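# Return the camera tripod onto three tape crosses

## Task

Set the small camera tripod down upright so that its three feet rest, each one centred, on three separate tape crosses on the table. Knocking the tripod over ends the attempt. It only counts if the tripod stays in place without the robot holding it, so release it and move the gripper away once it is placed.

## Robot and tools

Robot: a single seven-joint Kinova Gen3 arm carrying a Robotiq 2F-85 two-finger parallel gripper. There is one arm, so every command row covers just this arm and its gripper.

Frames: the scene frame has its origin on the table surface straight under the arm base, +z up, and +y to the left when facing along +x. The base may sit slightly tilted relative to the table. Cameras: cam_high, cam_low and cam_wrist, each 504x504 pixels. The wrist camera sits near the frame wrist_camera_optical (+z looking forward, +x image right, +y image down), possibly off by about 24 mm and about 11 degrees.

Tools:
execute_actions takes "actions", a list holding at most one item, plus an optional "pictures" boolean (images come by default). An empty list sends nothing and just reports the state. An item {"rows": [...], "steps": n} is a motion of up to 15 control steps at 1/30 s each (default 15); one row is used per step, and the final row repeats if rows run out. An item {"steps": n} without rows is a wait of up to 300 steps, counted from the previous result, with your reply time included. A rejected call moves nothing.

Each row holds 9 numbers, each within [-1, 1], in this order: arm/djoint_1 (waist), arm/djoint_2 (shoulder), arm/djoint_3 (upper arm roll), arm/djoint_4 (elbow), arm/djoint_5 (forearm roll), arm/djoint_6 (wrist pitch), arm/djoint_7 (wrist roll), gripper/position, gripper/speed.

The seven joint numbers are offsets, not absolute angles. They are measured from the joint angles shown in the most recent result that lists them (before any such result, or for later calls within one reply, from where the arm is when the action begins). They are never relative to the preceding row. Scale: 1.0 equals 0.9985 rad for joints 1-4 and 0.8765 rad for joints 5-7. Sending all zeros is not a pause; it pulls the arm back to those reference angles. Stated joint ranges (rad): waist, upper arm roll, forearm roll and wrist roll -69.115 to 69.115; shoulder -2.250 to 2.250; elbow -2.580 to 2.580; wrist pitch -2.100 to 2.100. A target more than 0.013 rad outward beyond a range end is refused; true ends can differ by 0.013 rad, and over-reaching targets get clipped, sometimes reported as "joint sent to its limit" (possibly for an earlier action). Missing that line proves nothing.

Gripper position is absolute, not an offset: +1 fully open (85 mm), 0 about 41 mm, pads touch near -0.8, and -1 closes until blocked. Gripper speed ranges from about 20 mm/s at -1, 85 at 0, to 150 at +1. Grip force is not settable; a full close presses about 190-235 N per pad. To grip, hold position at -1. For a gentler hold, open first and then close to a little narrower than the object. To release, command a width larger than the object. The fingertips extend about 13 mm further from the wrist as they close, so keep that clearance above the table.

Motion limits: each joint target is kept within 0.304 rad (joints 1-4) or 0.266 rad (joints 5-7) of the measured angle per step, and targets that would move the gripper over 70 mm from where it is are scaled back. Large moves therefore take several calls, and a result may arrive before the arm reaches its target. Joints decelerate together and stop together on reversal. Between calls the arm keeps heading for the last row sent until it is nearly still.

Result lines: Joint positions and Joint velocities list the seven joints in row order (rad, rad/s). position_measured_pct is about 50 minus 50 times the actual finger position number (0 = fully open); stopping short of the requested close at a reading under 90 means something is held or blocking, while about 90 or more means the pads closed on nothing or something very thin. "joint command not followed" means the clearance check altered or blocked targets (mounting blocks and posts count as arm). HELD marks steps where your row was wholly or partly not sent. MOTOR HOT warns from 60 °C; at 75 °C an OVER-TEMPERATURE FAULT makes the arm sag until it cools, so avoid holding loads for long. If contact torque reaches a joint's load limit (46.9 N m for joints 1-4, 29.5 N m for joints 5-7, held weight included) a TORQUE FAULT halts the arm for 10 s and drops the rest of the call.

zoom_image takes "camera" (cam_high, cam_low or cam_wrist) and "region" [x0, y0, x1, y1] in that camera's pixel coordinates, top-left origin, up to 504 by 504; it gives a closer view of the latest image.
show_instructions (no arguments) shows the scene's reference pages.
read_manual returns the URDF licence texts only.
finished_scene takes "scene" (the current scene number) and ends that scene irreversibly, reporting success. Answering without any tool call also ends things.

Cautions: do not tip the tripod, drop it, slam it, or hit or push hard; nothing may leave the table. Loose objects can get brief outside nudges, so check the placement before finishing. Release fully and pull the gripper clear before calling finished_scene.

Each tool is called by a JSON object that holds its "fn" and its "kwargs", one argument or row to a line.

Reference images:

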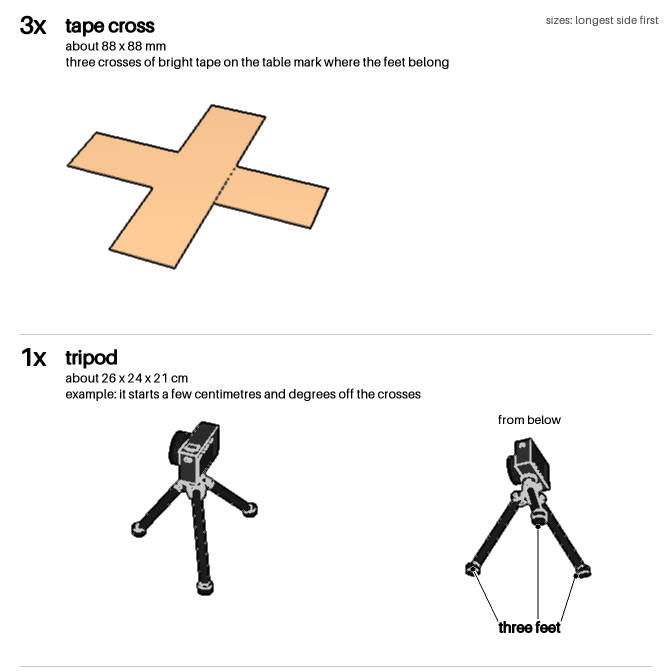

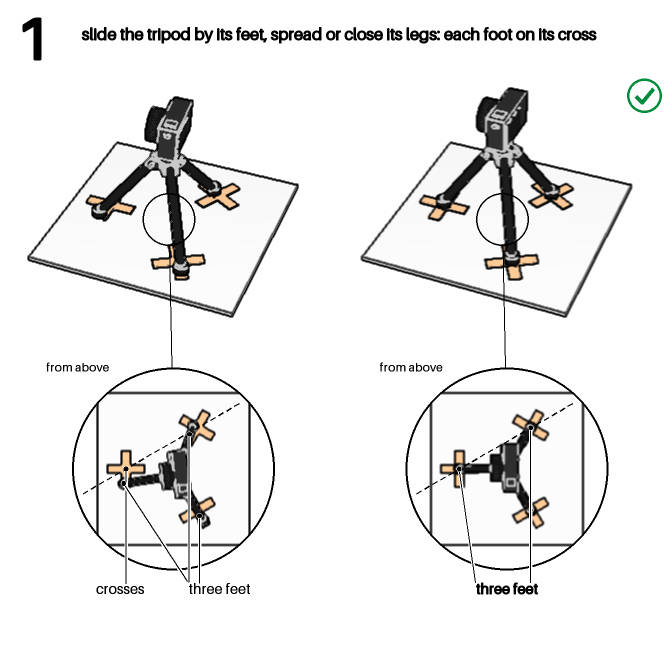

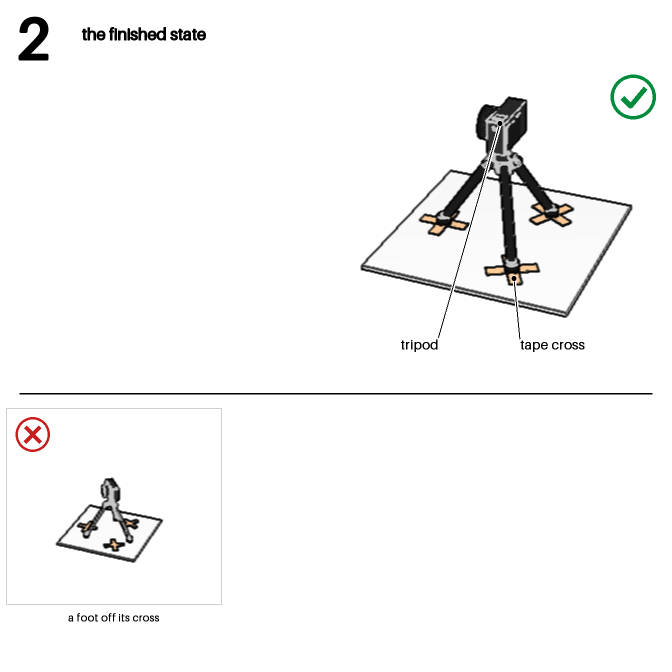

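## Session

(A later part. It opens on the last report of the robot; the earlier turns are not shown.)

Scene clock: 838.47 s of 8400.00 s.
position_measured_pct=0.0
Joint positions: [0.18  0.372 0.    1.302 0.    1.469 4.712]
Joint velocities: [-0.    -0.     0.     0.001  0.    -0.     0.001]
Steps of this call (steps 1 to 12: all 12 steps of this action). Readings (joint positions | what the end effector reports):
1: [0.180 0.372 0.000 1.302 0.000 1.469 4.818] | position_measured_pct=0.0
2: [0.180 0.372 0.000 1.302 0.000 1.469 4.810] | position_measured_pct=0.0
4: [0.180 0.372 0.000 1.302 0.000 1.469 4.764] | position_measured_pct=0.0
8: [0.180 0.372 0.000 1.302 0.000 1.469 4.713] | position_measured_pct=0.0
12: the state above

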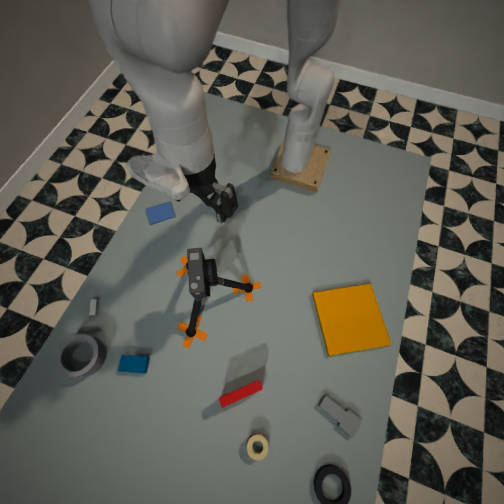

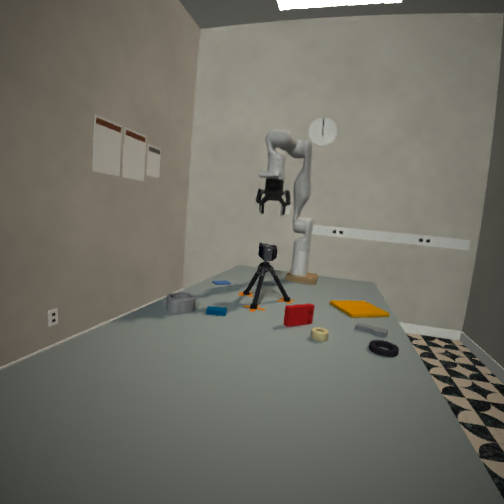

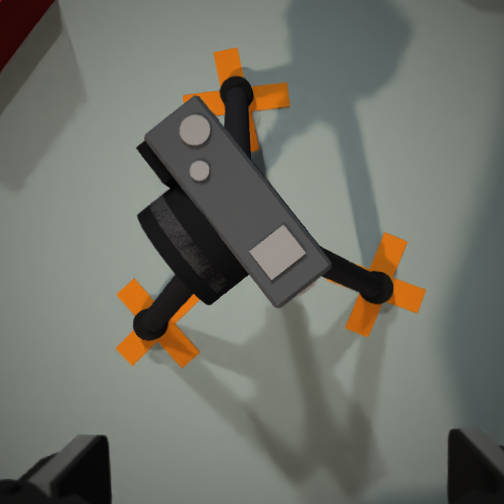

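{"fn": "zoom_image", "kwargs": {
  "camera": "cam_wrist",
  "region": [160, 30, 320, 170]
}}

{"fn": "zoom_image", "kwargs": {
  "camera": "cam_wrist",
  "region": [300, 215, 460, 355]
}}

{"fn": "zoom_image", "kwargs": {
  "camera": "cam_wrist",
  "region": [80, 255, 240, 395]
}}

Region (160, 30, 320, 170) of cam_wrist's 504x504 image, scaled by 3.150; it fills the top 441 rows of this view, and the rest is white.

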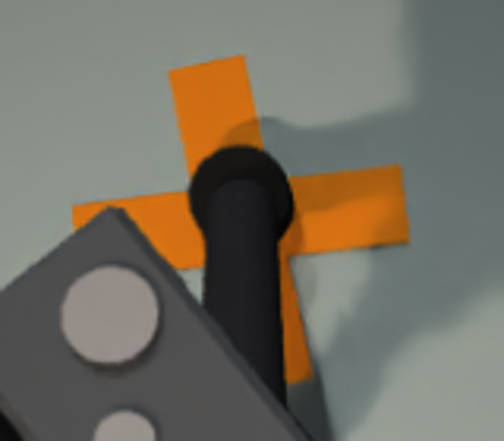

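Region (300, 215, 460, 355) of cam_wrist's 504x504 image, scaled by 3.150; it fills the top 441 rows of this view, and the rest is white.

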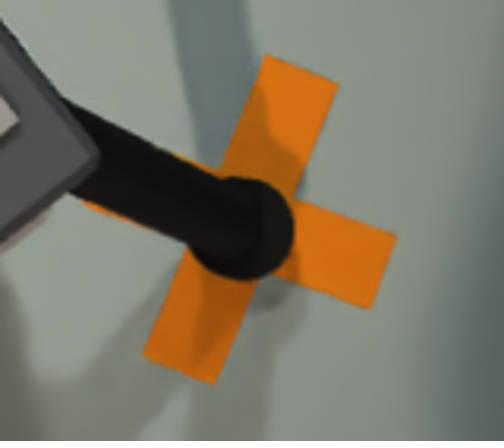

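Region (80, 255, 240, 395) of cam_wrist's 504x504 image, scaled by 3.150; it fills the top 441 rows of this view, and the rest is white.

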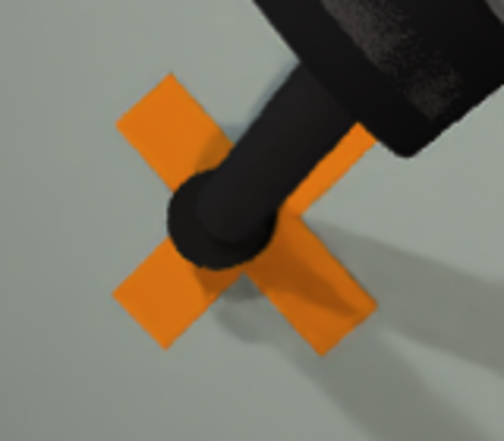

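{"fn": "execute_actions", "kwargs": {
  "actions": [
    {"rows": [[-0.0491,0.5438,0,-0.7211,0,0.2008,-0.0559,1,0]], "steps": 15}
  ],
  "pictures": false
}}

{"fn": "execute_actions", "kwargs": {
  "actions": [
    {"steps": 25}
  ],
  "pictures": false
}}

Scene clock: 861.07 s of 8400.00 s.
position_measured_pct=0.0
Joint positions: [ 0.139  0.767 -0.     0.888 -0.     1.618  4.671]
Joint velocities: [-0.044  0.811 -0.001 -1.257  0.     0.151 -0.041]
Steps of this call (steps 1 to 15: the robot went on to your last target; steps 16 to 90: nothing new was sent; then 19.10 s passed at rest; steps 91 to 105: all 15 steps of this action). Readings (joint positions | what the end effector reports):
91: [0.180 0.373 0.000 1.301 0.000 1.469 4.712] | position_measured_pct=0.0
92: [0.179 0.378 0.000 1.295 0.000 1.472 4.712] | position_measured_pct=0.0
94: [0.175 0.407 0.001 1.269 0.000 1.487 4.708] | position_measured_pct=0.0
98: [0.157 0.528 0.000 1.150 0.000 1.550 4.690] | position_measured_pct=0.0
105: the state above

Scene clock: 861.90 s of 8400.00 s.
position_measured_pct=0.0
Joint positions: [0.131 0.915 0.    0.582 0.    1.645 4.663]
Joint velocities: [ 0.     0.    -0.001  0.    -0.     0.001 -0.001]
Steps of this call (steps 1 to 25: the robot went on to your last target). Readings (joint positions | what the end effector reports):
1: [0.138 0.792 -0.000 0.845 -0.000 1.622 4.670] | position_measured_pct=0.0
2: [0.137 0.815 -0.000 0.801 -0.000 1.627 4.669] | position_measured_pct=0.0
4: [0.135 0.853 -0.000 0.717 0.000 1.633 4.667] | position_measured_pct=0.0
8: [0.132 0.900 -0.000 0.608 -0.000 1.642 4.664] | position_measured_pct=0.0
25: the state above

{"fn": "execute_actions", "kwargs": {
  "actions": [
    {"rows": [[0,0.1883,0,-0.1470,0,-0.0474,0,1,0]], "steps": 15}
  ],
  "pictures": false
}}

{"fn": "execute_actions", "kwargs": {
  "actions": [
    {"steps": 8}
  ],
  "pictures": false
}}

{"fn": "execute_actions", "kwargs": {
  "actions": [
    {"rows": [[0,0.1171,0,0.2724,0,-0.4436,0,1,0]], "steps": 15}
  ],
  "pictures": false
}}

{"fn": "execute_actions", "kwargs": {
  "actions": [
    {"steps": 15}
  ]
}}

Scene clock: 866.47 s of 8400.00 s.
position_measured_pct=0.0
Joint positions: [0.131 1.1   0.    0.436 0.    1.603 4.663]
Joint velocities: [ 0.001  0.021  0.    -0.022  0.     0.002 -0.   ]
Steps of this call (steps 1 to 15: the robot went on to your last target; steps 16 to 90: nothing new was sent; then 1.07 s passed at rest; steps 91 to 105: all 15 steps of this action). Readings (joint positions | what the end effector reports):
91: [0.131 0.916 0.000 0.581 0.000 1.645 4.663] | position_measured_pct=0.0
92: [0.131 0.921 0.000 0.576 0.000 1.644 4.663] | position_measured_pct=0.0
94: [0.131 0.948 0.000 0.554 0.000 1.639 4.663] | position_measured_pct=0.0
98: [0.131 1.051 0.000 0.476 0.000 1.615 4.663] | position_measured_pct=0.0
105: the state above

Scene clock: 866.73 s of 8400.00 s.
position_measured_pct=0.0
Joint positions: [0.131 1.102 0.    0.435 0.    1.603 4.663]
Joint velocities: [ 0.     0.002 -0.001 -0.001  0.    -0.001  0.   ]
Steps of this call (steps 1 to 8: the robot went on to your last target). Readings (joint positions | what the end effector reports):
1: [0.131 1.101 0.000 0.436 0.000 1.603 4.663] | position_measured_pct=0.0
2: [0.131 1.101 0.000 0.435 0.000 1.603 4.663] | position_measured_pct=0.0
4: [0.131 1.102 0.000 0.435 0.000 1.603 4.663] | position_measured_pct=0.0
8: the state above

Scene clock: 867.23 s of 8400.00 s.
position_measured_pct=0.0
Joint positions: [ 0.131  1.219 -0.     0.702  0.     1.223  4.663]
Joint velocities: [ 0.001  0.094  0.     0.192 -0.    -0.324  0.   ]
Steps of this call (steps 1 to 15: all 15 steps of this action). Readings (joint positions | what the end effector reports):
1: [0.131 1.103 0.000 0.435 0.000 1.603 4.663] | position_measured_pct=0.0
2: [0.131 1.104 0.000 0.440 0.000 1.598 4.663] | position_measured_pct=0.0
4: [0.131 1.114 0.000 0.464 0.000 1.574 4.663] | position_measured_pct=0.0
8: [0.131 1.156 0.000 0.563 0.000 1.459 4.663] | position_measured_pct=0.0
15: the state above

Scene clock: 867.73 s of 8400.00 s.
position_measured_pct=0.0
Joint positions: [0.131 1.219 0.    0.707 0.    1.215 4.663]
Joint velocities: [-0.    -0.    -0.001 -0.     0.     0.002 -0.   ]
Steps of this call (steps 1 to 15: the robot went on to your last target). Readings (joint positions | what the end effector reports):
1: [0.131 1.221 -0.000 0.706 0.000 1.217 4.663] | position_measured_pct=0.0
2: [0.131 1.221 -0.000 0.707 0.000 1.215 4.663] | position_measured_pct=0.0
4: [0.131 1.220 0.000 0.707 0.000 1.215 4.663] | position_measured_pct=0.0
8: [0.131 1.220 0.000 0.707 0.000 1.215 4.663] | position_measured_pct=0.0
15: the state above
The arm was judged still, so your last target was given up. Only a new action makes it travel on or press farther. Fingers that are still opening or closing keep moving.

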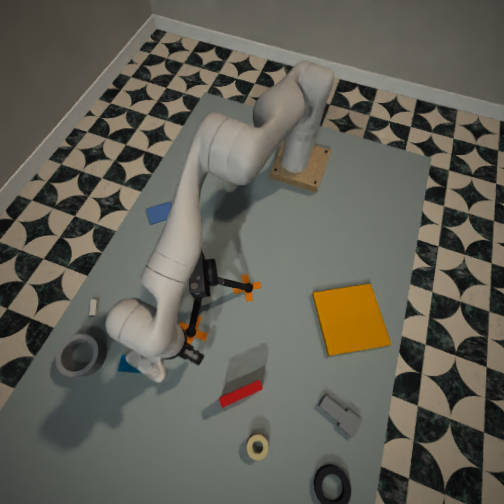

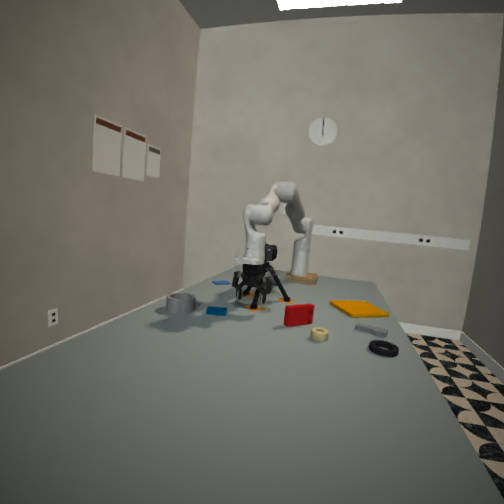

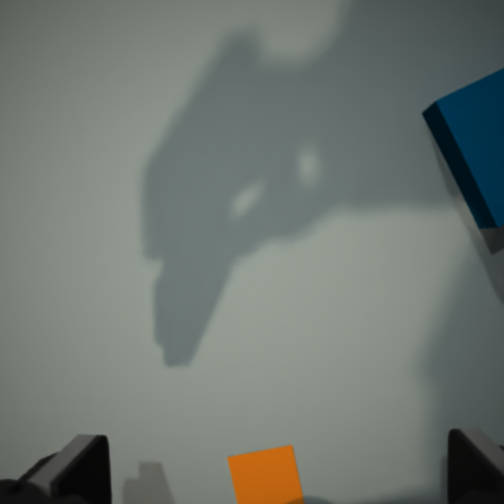

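{"fn": "execute_actions", "kwargs": {
  "actions": [
    {"rows": [[0.0021,-0.0473,0,0.1712,0,-0.1411,0.0023,-0.5,0.5]], "steps": 15}
  ],
  "pictures": false
}}

{"fn": "execute_actions", "kwargs": {
  "actions": [
    {"steps": 15}
  ]
}}

Scene clock: 877.60 s of 8400.00 s.
position_measured_pct=50.4
Joint positions: [0.133 1.174 0.    0.877 0.    1.091 4.665]
Joint velocities: [ 0.    -0.015  0.001  0.006 -0.    -0.003 -0.   ]
Steps of this call (steps 1 to 90: nothing new was sent; then 6.37 s passed at rest; steps 91 to 105: all 15 steps of this action). Readings (joint positions | what the end effector reports):
91: [0.131 1.219 0.000 0.708 0.000 1.214 4.663] | position_measured_pct=0.0
92: [0.131 1.217 0.000 0.713 0.000 1.211 4.663] | position_measured_pct=0.8
94: [0.132 1.208 0.000 0.739 0.000 1.192 4.664] | position_measured_pct=6.0
98: [0.133 1.182 0.000 0.836 0.000 1.121 4.665] | position_measured_pct=21.8
105: the state above

Scene clock: 878.10 s of 8400.00 s.
position_measured_pct=75.0
Joint positions: [0.133 1.172 0.    0.878 0.    1.091 4.665]
Joint velocities: [ 0.    -0.001 -0.     0.     0.    -0.    -0.   ]
Steps of this call (steps 1 to 15: the robot went on to your last target). Readings (joint positions | what the end effector reports):
1: [0.133 1.173 0.000 0.878 0.000 1.091 4.665] | position_measured_pct=54.8
2: [0.133 1.173 0.000 0.878 0.000 1.091 4.665] | position_measured_pct=58.7
4: [0.133 1.173 0.000 0.878 0.000 1.091 4.665] | position_measured_pct=67.1
8: [0.133 1.172 0.000 0.878 0.000 1.091 4.665] | position_measured_pct=74.2
15: the state above
The arm was judged still, so your last target was given up. Only a new action makes it travel on or press farther. Fingers that are still opening or closing keep moving.

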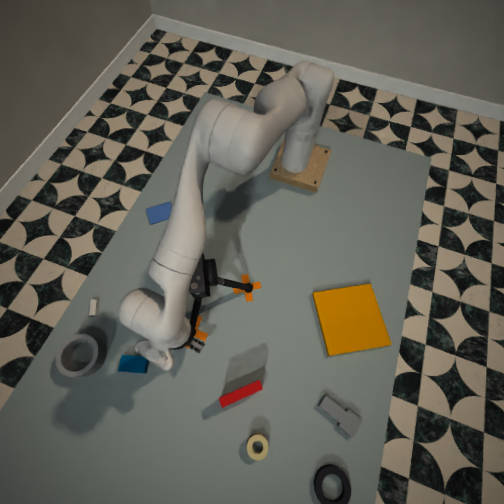

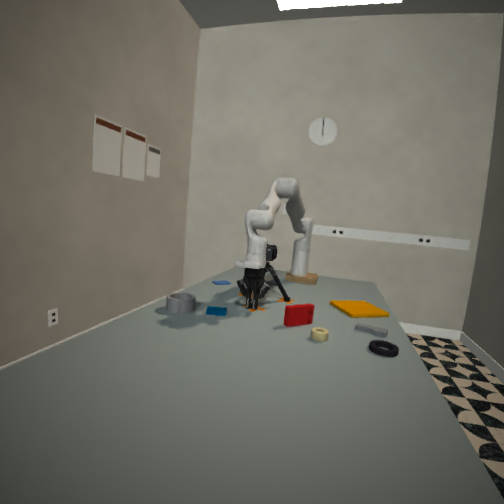

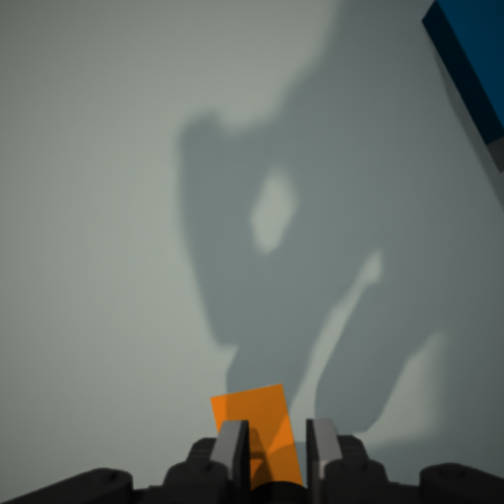

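{"fn": "execute_actions", "kwargs": {
  "actions": []
}}

Scene clock: 893.70 s of 8400.00 s.
position_measured_pct=75.0
Joint positions: [0.133 1.172 0.    0.878 0.    1.091 4.665]
Joint velocities: [-0.001  0.     0.    -0.     0.     0.001  0.001]
Steps of this call (steps 1 to 90: nothing new was sent; then 12.60 s passed at rest). Readings (joint positions | what the end effector reports):
1: [0.133 1.172 0.000 0.878 0.000 1.091 4.665] | position_measured_pct=75.0
2: [0.133 1.172 0.000 0.878 0.000 1.091 4.665] | position_measured_pct=75.0
4: [0.133 1.172 0.000 0.878 0.000 1.091 4.665] | position_measured_pct=75.0
8: [0.133 1.172 0.000 0.878 0.000 1.091 4.665] | position_measured_pct=75.0
90: the state above

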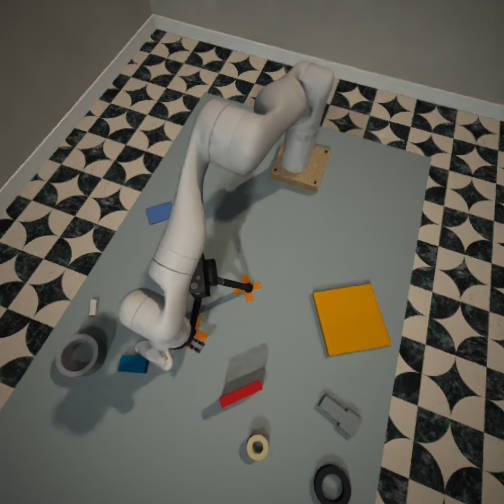

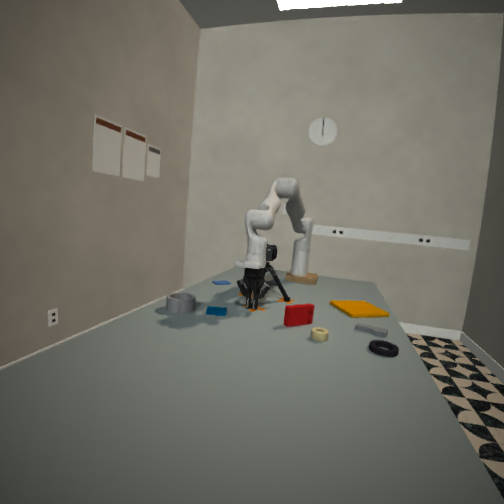

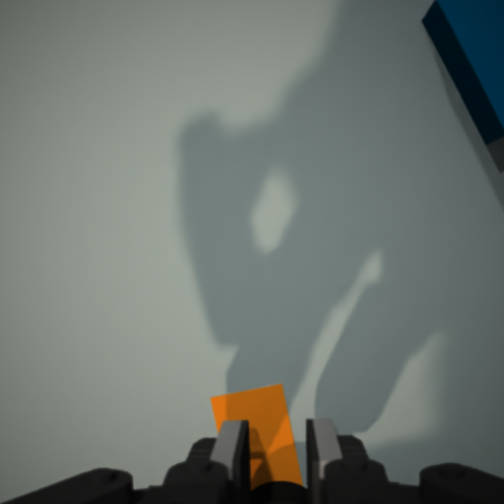

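{"fn": "execute_actions", "kwargs": {
  "actions": [
    {"rows": [[0,-0.0019,0,0.0045,0,-0.003,0,-0.5,0],[0,-0.0019,0,0.0045,0,-0.003,0,-0.5,0],[0,-0.0019,0,0.0045,0,-0.003,0,-0.5,0],[0,-0.0038,0,0.0091,0,-0.0061,0,-0.5,0],[0,-0.0038,0,0.0091,0,-0.0061,0,-0.5,0],[0,-0.0038,0,0.0091,0,-0.0061,0,-0.5,0],[0,-0.0056,0,0.0136,0,-0.0091,0,-0.5,0],[0,-0.0056,0,0.0136,0,-0.0091,0,-0.5,0],[0,-0.0056,0,0.0136,0,-0.0091,0,-0.5,0],[0,-0.0075,0,0.0182,0,-0.0121,0,-0.5,0],[0,-0.0075,0,0.0182,0,-0.0121,0,-0.5,0],[0,-0.0075,0,0.0182,0,-0.0121,0,-0.5,0],[0,-0.0094,0,0.0227,0,-0.0152,0,-0.5,0]], "steps": 15}
  ],
  "pictures": false
}}

{"fn": "execute_actions", "kwargs": {
  "actions": [
    {"steps": 20}
  ]
}}

Scene clock: 901.47 s of 8400.00 s.
position_measured_pct=75.0
Joint positions: [0.133 1.163 0.    0.899 0.    1.076 4.665]
Joint velocities: [ 0.001  0.     0.     0.011  0.    -0.005 -0.   ]
Steps of this call (steps 1 to 90: nothing new was sent; then 4.27 s passed at rest; steps 91 to 105: all 15 steps of this action). Readings (joint positions | what the end effector reports):
91: [0.133 1.172 0.000 0.878 0.000 1.090 4.665] | position_measured_pct=75.0
92: [0.133 1.171 0.000 0.881 0.000 1.089 4.665] | position_measured_pct=75.0
94: [0.133 1.170 0.000 0.883 0.000 1.088 4.665] | position_measured_pct=75.0
98: [0.133 1.167 0.000 0.890 0.000 1.084 4.665] | position_measured_pct=75.0
105: the state above

Scene clock: 902.13 s of 8400.00 s.
position_measured_pct=75.0
Joint positions: [0.133 1.163 0.    0.899 0.    1.076 4.665]
Joint velocities: [ 0.    -0.     0.001 -0.001 -0.     0.001 -0.   ]
Steps of this call (steps 1 to 15: the robot went on to your last target; steps 16 to 20: nothing new was sent). Readings (joint positions | what the end effector reports):
1: [0.133 1.163 0.000 0.899 0.000 1.076 4.665] | position_measured_pct=75.0
2: [0.133 1.163 0.000 0.899 0.000 1.076 4.665] | position_measured_pct=75.0
4: [0.133 1.163 0.000 0.899 0.000 1.076 4.665] | position_measured_pct=75.0
8: [0.133 1.163 0.000 0.899 0.000 1.076 4.665] | position_measured_pct=75.0
20: the state above
The arm was judged still, so your last target was given up. Only a new action makes it travel on or press farther. Fingers that are still opening or closing keep moving.

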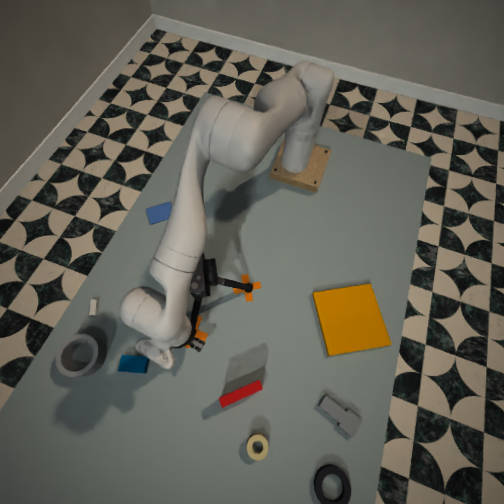

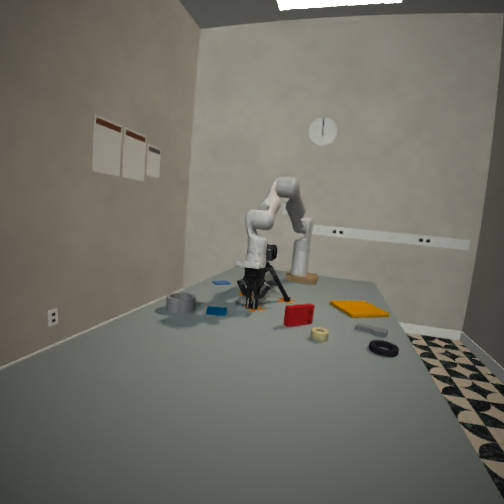

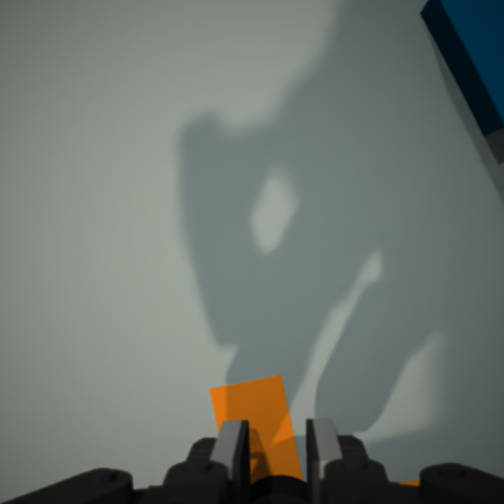

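{"fn": "execute_actions", "kwargs": {
  "actions": [
    {"rows": [[0,-0.0013,0,0.0045,0,-0.0017,0,-0.5,0],[0,-0.0013,0,0.0045,0,-0.0017,0,-0.5,0],[0,-0.0013,0,0.0045,0,-0.0017,0,-0.5,0],[0,-0.0026,0,0.0078,0,-0.0035,0,-0.5,0],[0,-0.0026,0,0.0078,0,-0.0035,0,-0.5,0],[0,-0.0026,0,0.0078,0,-0.0035,0,-0.5,0],[0,-0.0039,0,0.0111,0,-0.0052,0,-0.5,0],[0,-0.0039,0,0.0111,0,-0.0052,0,-0.5,0],[0,-0.0039,0,0.0111,0,-0.0052,0,-0.5,0],[0,-0.0052,0,0.0144,0,-0.007,0,-0.5,0],[0,-0.0052,0,0.0144,0,-0.007,0,-0.5,0],[0,-0.0052,0,0.0144,0,-0.007,0,-0.5,0],[0,-0.0065,0,0.0177,0,-0.0087,0,-0.5,0]], "steps": 15}
  ],
  "pictures": false
}}

{"fn": "execute_actions", "kwargs": {
  "actions": [
    {"steps": 15}
  ]
}}

Scene clock: 909.63 s of 8400.00 s.
position_measured_pct=75.0
Joint positions: [0.133 1.156 0.    0.915 0.    1.067 4.665]
Joint velocities: [ 0.001  0.002  0.     0.012 -0.    -0.001 -0.   ]
Steps of this call (steps 1 to 90: nothing new was sent; then 4.00 s passed at rest; steps 91 to 105: all 15 steps of this action). Readings (joint positions | what the end effector reports):
91: [0.133 1.163 0.000 0.900 0.000 1.075 4.665] | position_measured_pct=75.0
92: [0.133 1.162 0.000 0.902 0.000 1.074 4.665] | position_measured_pct=75.0
94: [0.133 1.161 0.000 0.903 0.000 1.073 4.665] | position_measured_pct=75.0
98: [0.133 1.159 0.000 0.908 0.000 1.070 4.665] | position_measured_pct=75.0
105: the state above

Scene clock: 910.13 s of 8400.00 s.
position_measured_pct=75.0
Joint positions: [0.133 1.156 0.    0.916 0.    1.067 4.665]
Joint velocities: [-0.     0.    -0.     0.001 -0.     0.     0.   ]
Steps of this call (steps 1 to 15: the robot went on to your last target). Readings (joint positions | what the end effector reports):
1: [0.133 1.156 0.000 0.916 0.000 1.067 4.665] | position_measured_pct=75.0
2: [0.133 1.156 0.000 0.916 0.000 1.067 4.665] | position_measured_pct=75.0
4: [0.133 1.156 0.000 0.916 0.000 1.067 4.665] | position_measured_pct=75.0
8: [0.133 1.156 0.000 0.916 0.000 1.067 4.665] | position_measured_pct=75.0
15: the state above
The arm was judged still, so your last target was given up. Only a new action makes it travel on or press farther. Fingers that are still opening or closing keep moving.

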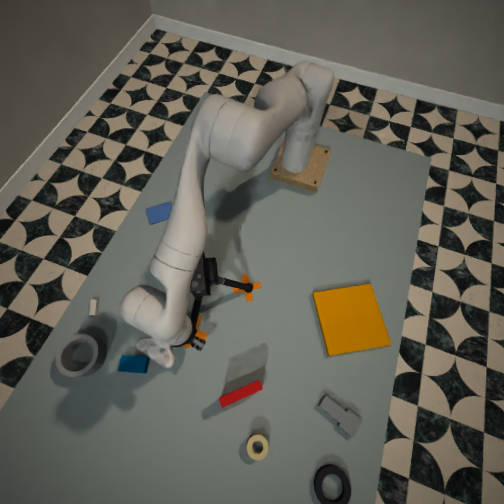

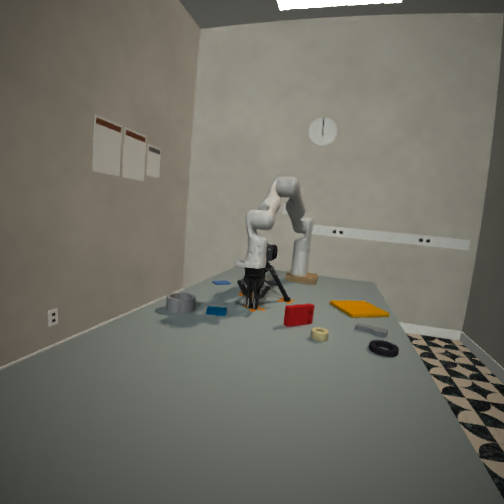

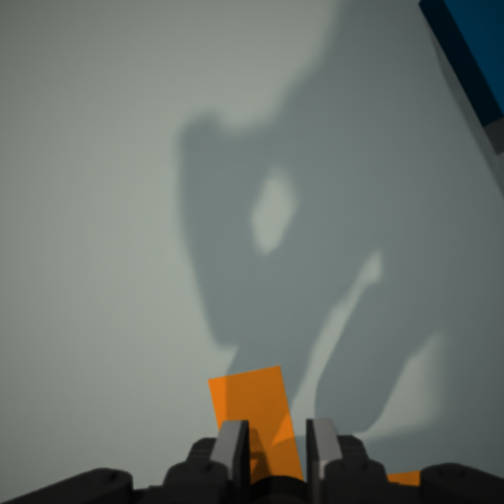

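{"fn": "execute_actions", "kwargs": {
  "actions": [
    {"rows": [[0,0.0547,0,-0.170,0,0.1345,0,-0.5,0]], "steps": 15}
  ],
  "pictures": false
}}

Scene clock: 914.70 s of 8400.00 s.
position_measured_pct=75.0
Joint positions: [0.133 1.209 0.    0.746 0.    1.184 4.665]
Joint velocities: [-0.     0.015 -0.    -0.006  0.     0.002  0.   ]
Steps of this call (steps 1 to 90: nothing new was sent; then 1.07 s passed at rest; steps 91 to 105: all 15 steps of this action). Readings (joint positions | what the end effector reports):
91: [0.133 1.157 0.000 0.915 0.000 1.067 4.665] | position_measured_pct=75.0
92: [0.133 1.159 0.000 0.910 0.000 1.071 4.665] | position_measured_pct=75.0
94: [0.133 1.169 0.000 0.885 0.000 1.089 4.665] | position_measured_pct=75.0
98: [0.133 1.199 0.000 0.788 0.000 1.156 4.665] | position_measured_pct=75.0
105: the state above

{"fn": "execute_actions", "kwargs": {
  "actions": [
    {"rows": [[0,-0.106,0,-0.3115,0,0.478,0,-0.5,0]], "steps": 15}
  ],
  "pictures": false
}}

Scene clock: 920.50 s of 8400.00 s.
position_measured_pct=75.0
Joint positions: [0.133 1.108 0.    0.452 0.    1.574 4.665]
Joint velocities: [ 0.001 -0.158  0.001 -0.396  0.     0.704 -0.   ]
Steps of this call (steps 1 to 15: the robot went on to your last target; steps 16 to 90: nothing new was sent; then 2.30 s passed at rest; steps 91 to 105: all 15 steps of this action). Readings (joint positions | what the end effector reports):
91: [0.133 1.211 0.000 0.745 0.000 1.185 4.665] | position_measured_pct=75.0
92: [0.133 1.210 0.000 0.741 0.000 1.189 4.665] | position_measured_pct=75.0
94: [0.133 1.202 0.000 0.717 0.000 1.212 4.665] | position_measured_pct=75.0
98: [0.133 1.167 0.000 0.614 0.000 1.313 4.665] | position_measured_pct=75.0
105: the state above

{"fn": "execute_actions", "kwargs": {
  "actions": [
    {"rows": [[0,-0.193,0,0.130,0,0.081,0,-0.5,0]], "steps": 15}
  ],
  "pictures": false
}}

{"fn": "execute_actions", "kwargs": {
  "actions": [
    {"rows": [[0.047,-0.545,0,0.721,0,-0.2,0.0536,1,0]], "steps": 15}
  ],
  "pictures": false
}}

{"fn": "execute_actions", "kwargs": {
  "actions": [
    {"steps": 30}
  ],
  "pictures": false
}}

Scene clock: 924.93 s of 8400.00 s.
position_measured_pct=75.0
Joint positions: [0.133 0.918 0.    0.581 0.    1.645 4.665]
Joint velocities: [-0.001 -0.021 -0.001  0.021 -0.    -0.004 -0.   ]
Steps of this call (steps 1 to 30: the robot went on to your last target; steps 31 to 90: nothing new was sent; then 0.93 s passed at rest; steps 91 to 105: all 15 steps of this action). Readings (joint positions | what the end effector reports):
91: [0.133 1.102 0.000 0.436 0.000 1.603 4.665] | position_measured_pct=75.0
92: [0.133 1.097 0.000 0.441 0.000 1.604 4.665] | position_measured_pct=75.0
94: [0.133 1.070 0.000 0.463 0.000 1.609 4.665] | position_measured_pct=75.0
98: [0.133 0.966 0.000 0.540 0.000 1.633 4.665] | position_measured_pct=75.0
105: the state above

Scene clock: 925.43 s of 8400.00 s.
position_measured_pct=38.1
Joint positions: [0.172 0.525 0.001 0.988 0.    1.5   4.704]
Joint velocities: [ 0.045 -0.792  0.     1.195  0.    -0.164  0.045]
Steps of this call (steps 1 to 15: all 15 steps of this action). Readings (joint positions | what the end effector reports):
1: [0.134 0.917 0.000 0.582 0.000 1.644 4.666] | position_measured_pct=75.0
2: [0.134 0.911 0.000 0.588 0.000 1.641 4.666] | position_measured_pct=74.6
4: [0.138 0.882 -0.000 0.616 -0.000 1.627 4.670] | position_measured_pct=70.6
8: [0.155 0.762 0.000 0.733 0.000 1.566 4.686] | position_measured_pct=59.1
15: the state above

Scene clock: 926.43 s of 8400.00 s.
position_measured_pct=0.0
Joint positions: [0.18  0.374 0.    1.301 0.    1.469 4.712]
Joint velocities: [-0.    -0.     0.    -0.     0.     0.002  0.001]
Steps of this call (steps 1 to 30: the robot went on to your last target). Readings (joint positions | what the end effector reports):
1: [0.173 0.500 0.001 1.028 0.000 1.495 4.705] | position_measured_pct=35.3
2: [0.174 0.479 0.001 1.068 0.000 1.491 4.707] | position_measured_pct=32.1
4: [0.176 0.444 0.000 1.147 0.000 1.483 4.709] | position_measured_pct=26.2
8: [0.179 0.393 0.000 1.266 0.000 1.473 4.712] | position_measured_pct=14.3
30: the state above
The arm was judged still, so your last target was given up. Only a new action makes it travel on or press farther. Fingers that are still opening or closing keep moving.

{"fn": "execute_actions", "kwargs": {
  "actions": [
    {"rows": [[0,-0.003,0,0.001,0,0,0,1,0]], "steps": 10}
  ]
}}

{"fn": "zoom_image", "kwargs": {
  "camera": "cam_wrist",
  "region": [160,30,320,170]
}}

{"fn": "zoom_image", "kwargs": {
  "camera": "cam_wrist",
  "region": [300,215,460,355]
}}

{"fn": "zoom_image", "kwargs": {
  "camera": "cam_wrist",
  "region": [80,255,240,395]
}}

Scene clock: 930.17 s of 8400.00 s.
position_measured_pct=0.0
Joint positions: [0.18  0.371 0.    1.302 0.    1.469 4.712]
Joint velocities: [ 0.    -0.001  0.001  0.    -0.    -0.002  0.001]
Steps of this call (steps 1 to 90: nothing new was sent; then 0.40 s passed at rest; steps 91 to 100: all 10 steps of this action). Readings (joint positions | what the end effector reports):
91: [0.180 0.373 0.000 1.301 0.000 1.469 4.712] | position_measured_pct=0.0
92: [0.180 0.372 0.000 1.302 0.000 1.469 4.712] | position_measured_pct=0.0
94: [0.180 0.371 0.000 1.302 0.000 1.469 4.712] | position_measured_pct=0.0
98: [0.180 0.371 0.000 1.302 0.000 1.469 4.712] | position_measured_pct=0.0
100: the state above

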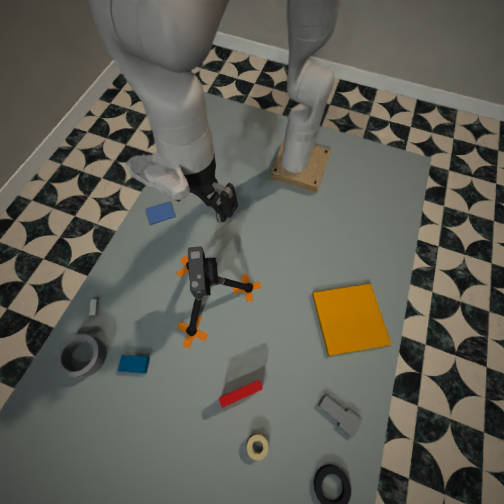

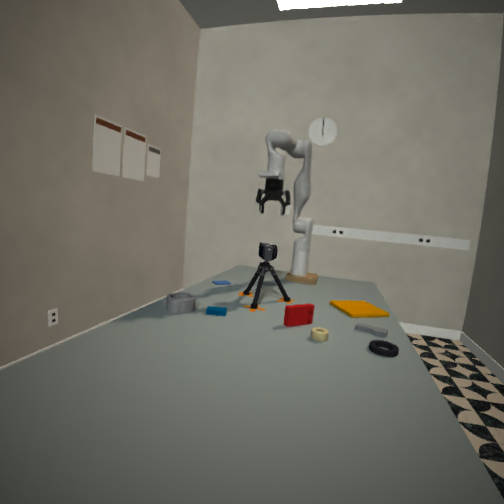

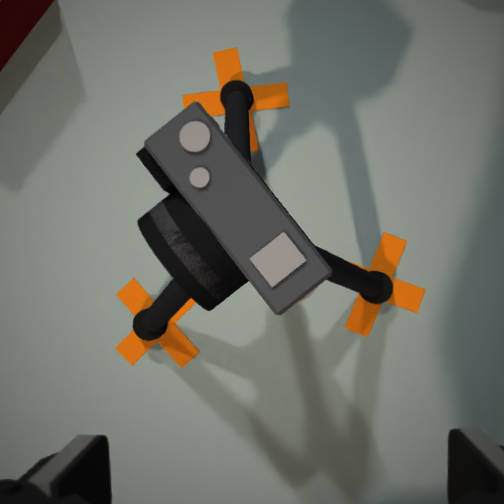

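Region (160, 30, 320, 170) of cam_wrist's 504x504 image, scaled by 3.150; it fills the top 441 rows of this view, and the rest is white.

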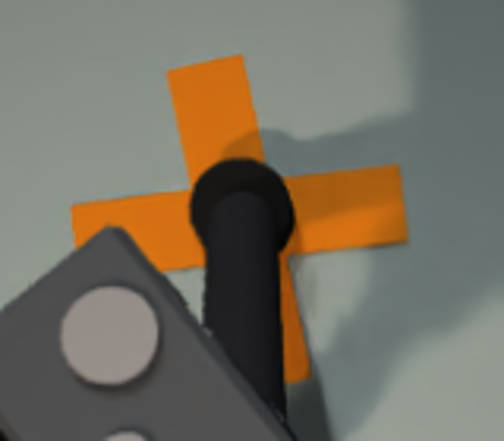

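Region (300, 215, 460, 355) of cam_wrist's 504x504 image, scaled by 3.150; it fills the top 441 rows of this view, and the rest is white.

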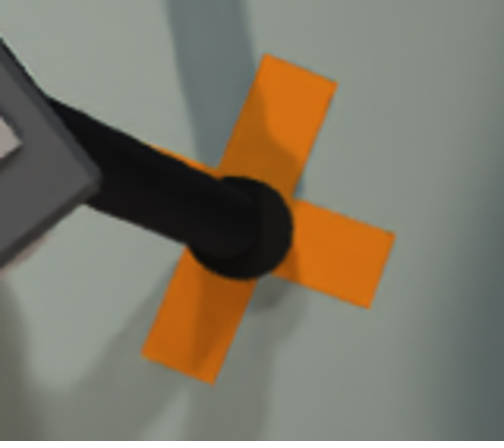

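Region (80, 255, 240, 395) of cam_wrist's 504x504 image, scaled by 3.150; it fills the top 441 rows of this view, and the rest is white.

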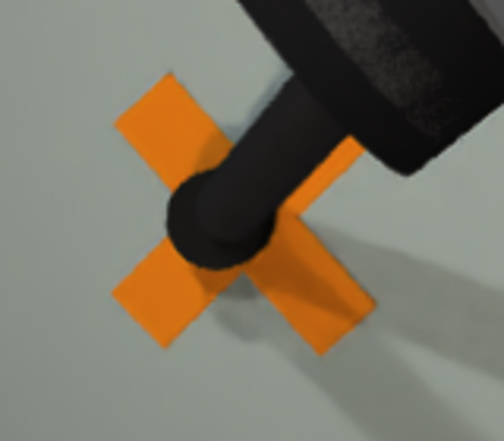

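{"fn": "execute_actions", "kwargs": {
  "actions": [
    {"rows": [[-0.3086,0,0,0,0,0,1.0,-0.5,0.5]], "steps": 15}
  ],
  "pictures": false
}}

{"fn": "execute_actions", "kwargs": {
  "actions": [
    {"steps": 14}
  ],
  "pictures": false
}}

Scene clock: 957.53 s of 8400.00 s.
position_measured_pct=50.4
Joint positions: [-0.088  0.371 -0.001  1.302 -0.     1.469  5.129]
Joint velocities: [-0.248 -0.001  0.004  0.     0.002  0.001  1.216]
Steps of this call (steps 1 to 15: the robot went on to your last target; steps 16 to 90: nothing new was sent; then 23.87 s passed at rest; steps 91 to 105: all 15 steps of this action). Readings (joint positions | what the end effector reports):
91: [0.179 0.371 0.001 1.302 0.000 1.469 4.713] | position_measured_pct=0.0
92: [0.173 0.371 0.002 1.302 0.001 1.469 4.717] | position_measured_pct=0.8
94: [0.144 0.371 0.003 1.302 0.002 1.469 4.738] | position_measured_pct=6.0
98: [0.032 0.371 0.002 1.302 0.001 1.469 4.846] | position_measured_pct=21.8
105: the state above

Scene clock: 958.00 s of 8400.00 s.
position_measured_pct=75.0
Joint positions: [-0.127  0.371  0.     1.302  0.     1.469  5.589]
Joint velocities: [-0.005 -0.     0.003  0.     0.002  0.001  0.014]
Steps of this call (steps 1 to 14: the robot went on to your last target). Readings (joint positions | what the end effector reports):
1: [-0.095 0.371 -0.000 1.302 -0.000 1.469 5.170] | position_measured_pct=54.8
2: [-0.101 0.371 -0.000 1.302 -0.000 1.469 5.210] | position_measured_pct=58.7
4: [-0.111 0.371 -0.000 1.302 0.000 1.469 5.291] | position_measured_pct=67.1
8: [-0.121 0.371 0.000 1.302 0.000 1.469 5.454] | position_measured_pct=74.2
14: the state above

{"fn": "execute_actions", "kwargs": {
  "actions": [
    {"rows": [[-0.001,0.1678,0,0.3452,0,-0.5848,0.440,-0.5,0]], "steps": 15}
  ],
  "pictures": false
}}

{"fn": "execute_actions", "kwargs": {
  "actions": [
    {"steps": 10}
  ],
  "pictures": false
}}

Scene clock: 962.23 s of 8400.00 s.
position_measured_pct=75.0
Joint positions: [-0.128  0.517  0.     1.6    0.     1.075  5.915]
Joint velocities: [-0.     0.228  0.     0.483 -0.    -1.218  0.623]
Steps of this call (steps 1 to 30: the robot went on to your last target; steps 31 to 90: nothing new was sent; then 0.73 s passed at rest; steps 91 to 105: all 15 steps of this action). Readings (joint positions | what the end effector reports):
91: [-0.128 0.372 0.000 1.302 0.000 1.469 5.589] | position_measured_pct=75.0
92: [-0.128 0.374 0.000 1.307 0.000 1.465 5.593] | position_measured_pct=75.0
94: [-0.128 0.388 0.000 1.332 0.000 1.443 5.615] | position_measured_pct=75.0
98: [-0.128 0.441 0.000 1.437 0.000 1.346 5.712] | position_measured_pct=75.0
105: the state above

Scene clock: 962.57 s of 8400.00 s.
position_measured_pct=75.0
Joint positions: [-0.128  0.538  0.     1.646  0.     0.957  5.974]
Joint velocities: [-0.     0.003 -0.     0.001  0.    -0.001 -0.   ]
Steps of this call (steps 1 to 10: the robot went on to your last target). Readings (joint positions | what the end effector reports):
1: [-0.128 0.524 0.000 1.616 0.000 1.035 5.935] | position_measured_pct=75.0
2: [-0.128 0.530 0.000 1.629 0.000 1.000 5.953] | position_measured_pct=75.0
4: [-0.128 0.537 0.000 1.644 0.000 0.962 5.972] | position_measured_pct=75.0
8: [-0.128 0.538 0.000 1.646 0.000 0.957 5.974] | position_measured_pct=75.0
10: the state above

{"fn": "execute_actions", "kwargs": {
  "actions": [
    {"rows": [[0,0.2407,0,0.1184,0,-0.4084,0,-0.5,0]], "steps": 15}
  ],
  "pictures": false
}}

{"fn": "execute_actions", "kwargs": {
  "actions": [
    {"steps": 8}
  ]
}}

Scene clock: 967.53 s of 8400.00 s.
position_measured_pct=75.0
Joint positions: [-0.128  0.773  0.     1.765  0.     0.601  5.974]
Joint velocities: [ 0.     0.021  0.001  0.007 -0.    -0.052 -0.   ]
Steps of this call (steps 1 to 30: the robot went on to your last target; steps 31 to 90: nothing new was sent; then 1.47 s passed at rest; steps 91 to 105: all 15 steps of this action). Readings (joint positions | what the end effector reports):
91: [-0.128 0.540 0.000 1.647 0.000 0.956 5.974] | position_measured_pct=75.0
92: [-0.128 0.545 0.000 1.648 0.000 0.951 5.974] | position_measured_pct=75.0
94: [-0.128 0.573 0.000 1.660 0.000 0.923 5.974] | position_measured_pct=75.0
98: [-0.128 0.671 0.000 1.710 0.000 0.792 5.974] | position_measured_pct=75.0
105: the state above

Scene clock: 967.80 s of 8400.00 s.
position_measured_pct=75.0
Joint positions: [-0.128  0.778  0.     1.765  0.     0.599  5.974]
Joint velocities: [ 0.001  0.005 -0.    -0.     0.    -0.     0.001]
Steps of this call (steps 1 to 8: the robot went on to your last target). Readings (joint positions | what the end effector reports):
1: [-0.128 0.774 0.000 1.765 0.000 0.599 5.974] | position_measured_pct=75.0
2: [-0.128 0.775 0.000 1.764 0.000 0.599 5.974] | position_measured_pct=75.0
4: [-0.128 0.777 0.000 1.765 0.000 0.599 5.974] | position_measured_pct=75.0
8: the state above

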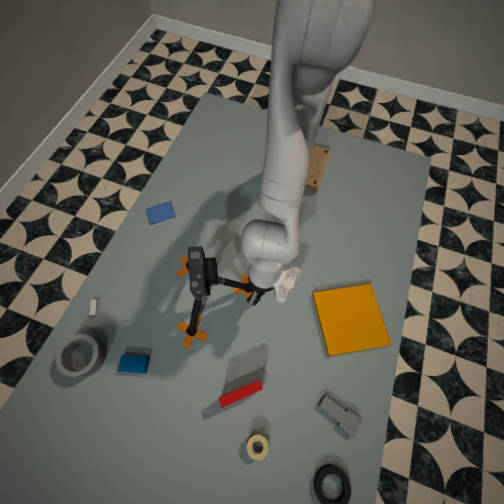

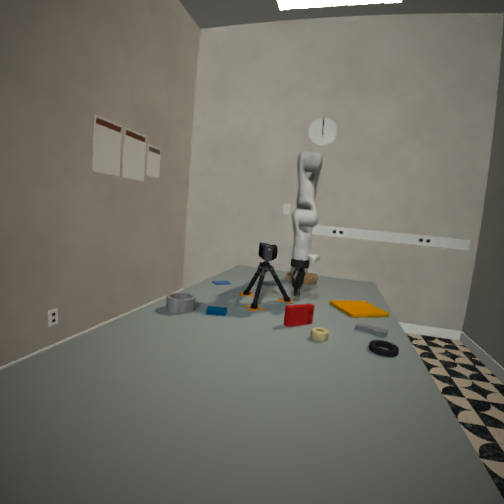

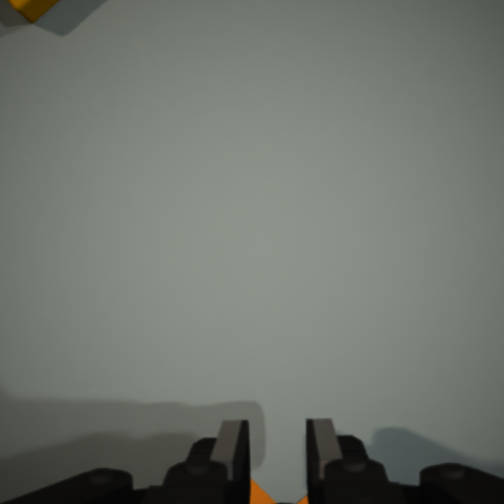

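{"fn": "execute_actions", "kwargs": {
  "actions": [
    {"rows": [[0.0377,0.0423,0,0.0124,0,-0.0628,0.0439,-0.5,0]], "steps": 15}
  ]
}}

Scene clock: 977.93 s of 8400.00 s.
position_measured_pct=75.0
Joint positions: [-0.092  0.819 -0.001  1.777 -0.     0.544  6.013]
Joint velocities: [ 0.     0.     0.    -0.001 -0.     0.001  0.   ]
Steps of this call (steps 1 to 15: the robot went on to your last target; steps 16 to 90: nothing new was sent; then 6.63 s passed at rest; steps 91 to 105: all 15 steps of this action). Readings (joint positions | what the end effector reports):
91: [-0.127 0.780 -0.000 1.765 0.000 0.598 5.975] | position_measured_pct=75.0
92: [-0.122 0.785 -0.001 1.765 -0.000 0.592 5.979] | position_measured_pct=75.0
94: [-0.100 0.809 -0.001 1.772 -0.000 0.563 5.999] | position_measured_pct=75.0
98: [-0.093 0.818 -0.000 1.777 -0.000 0.545 6.013] | position_measured_pct=75.0
105: the state above

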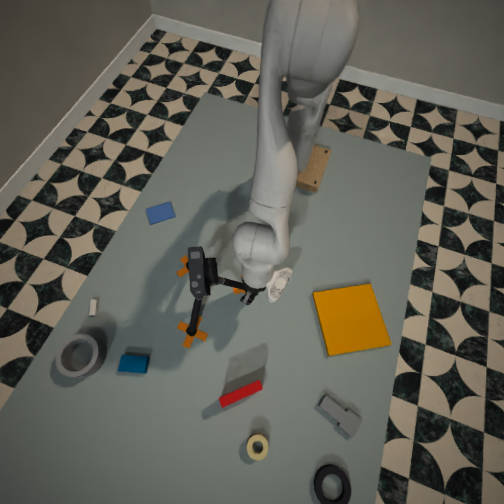

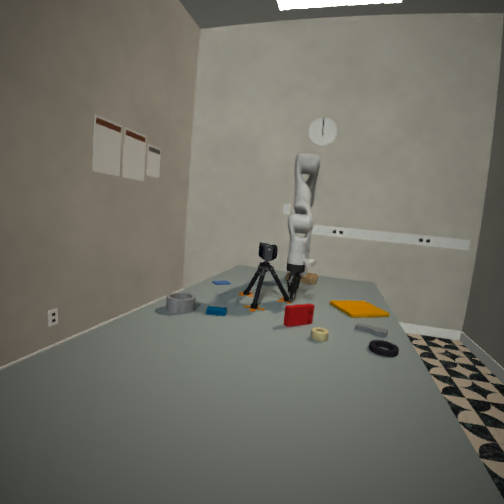

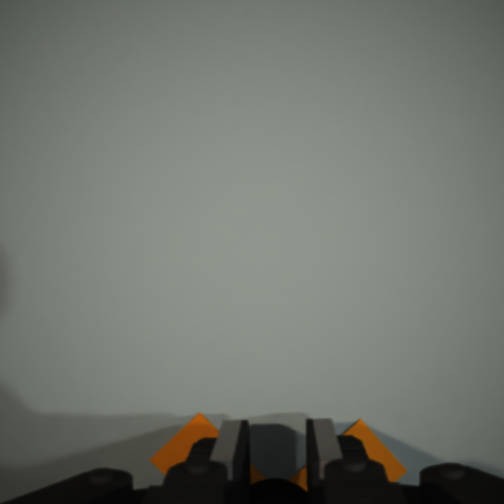

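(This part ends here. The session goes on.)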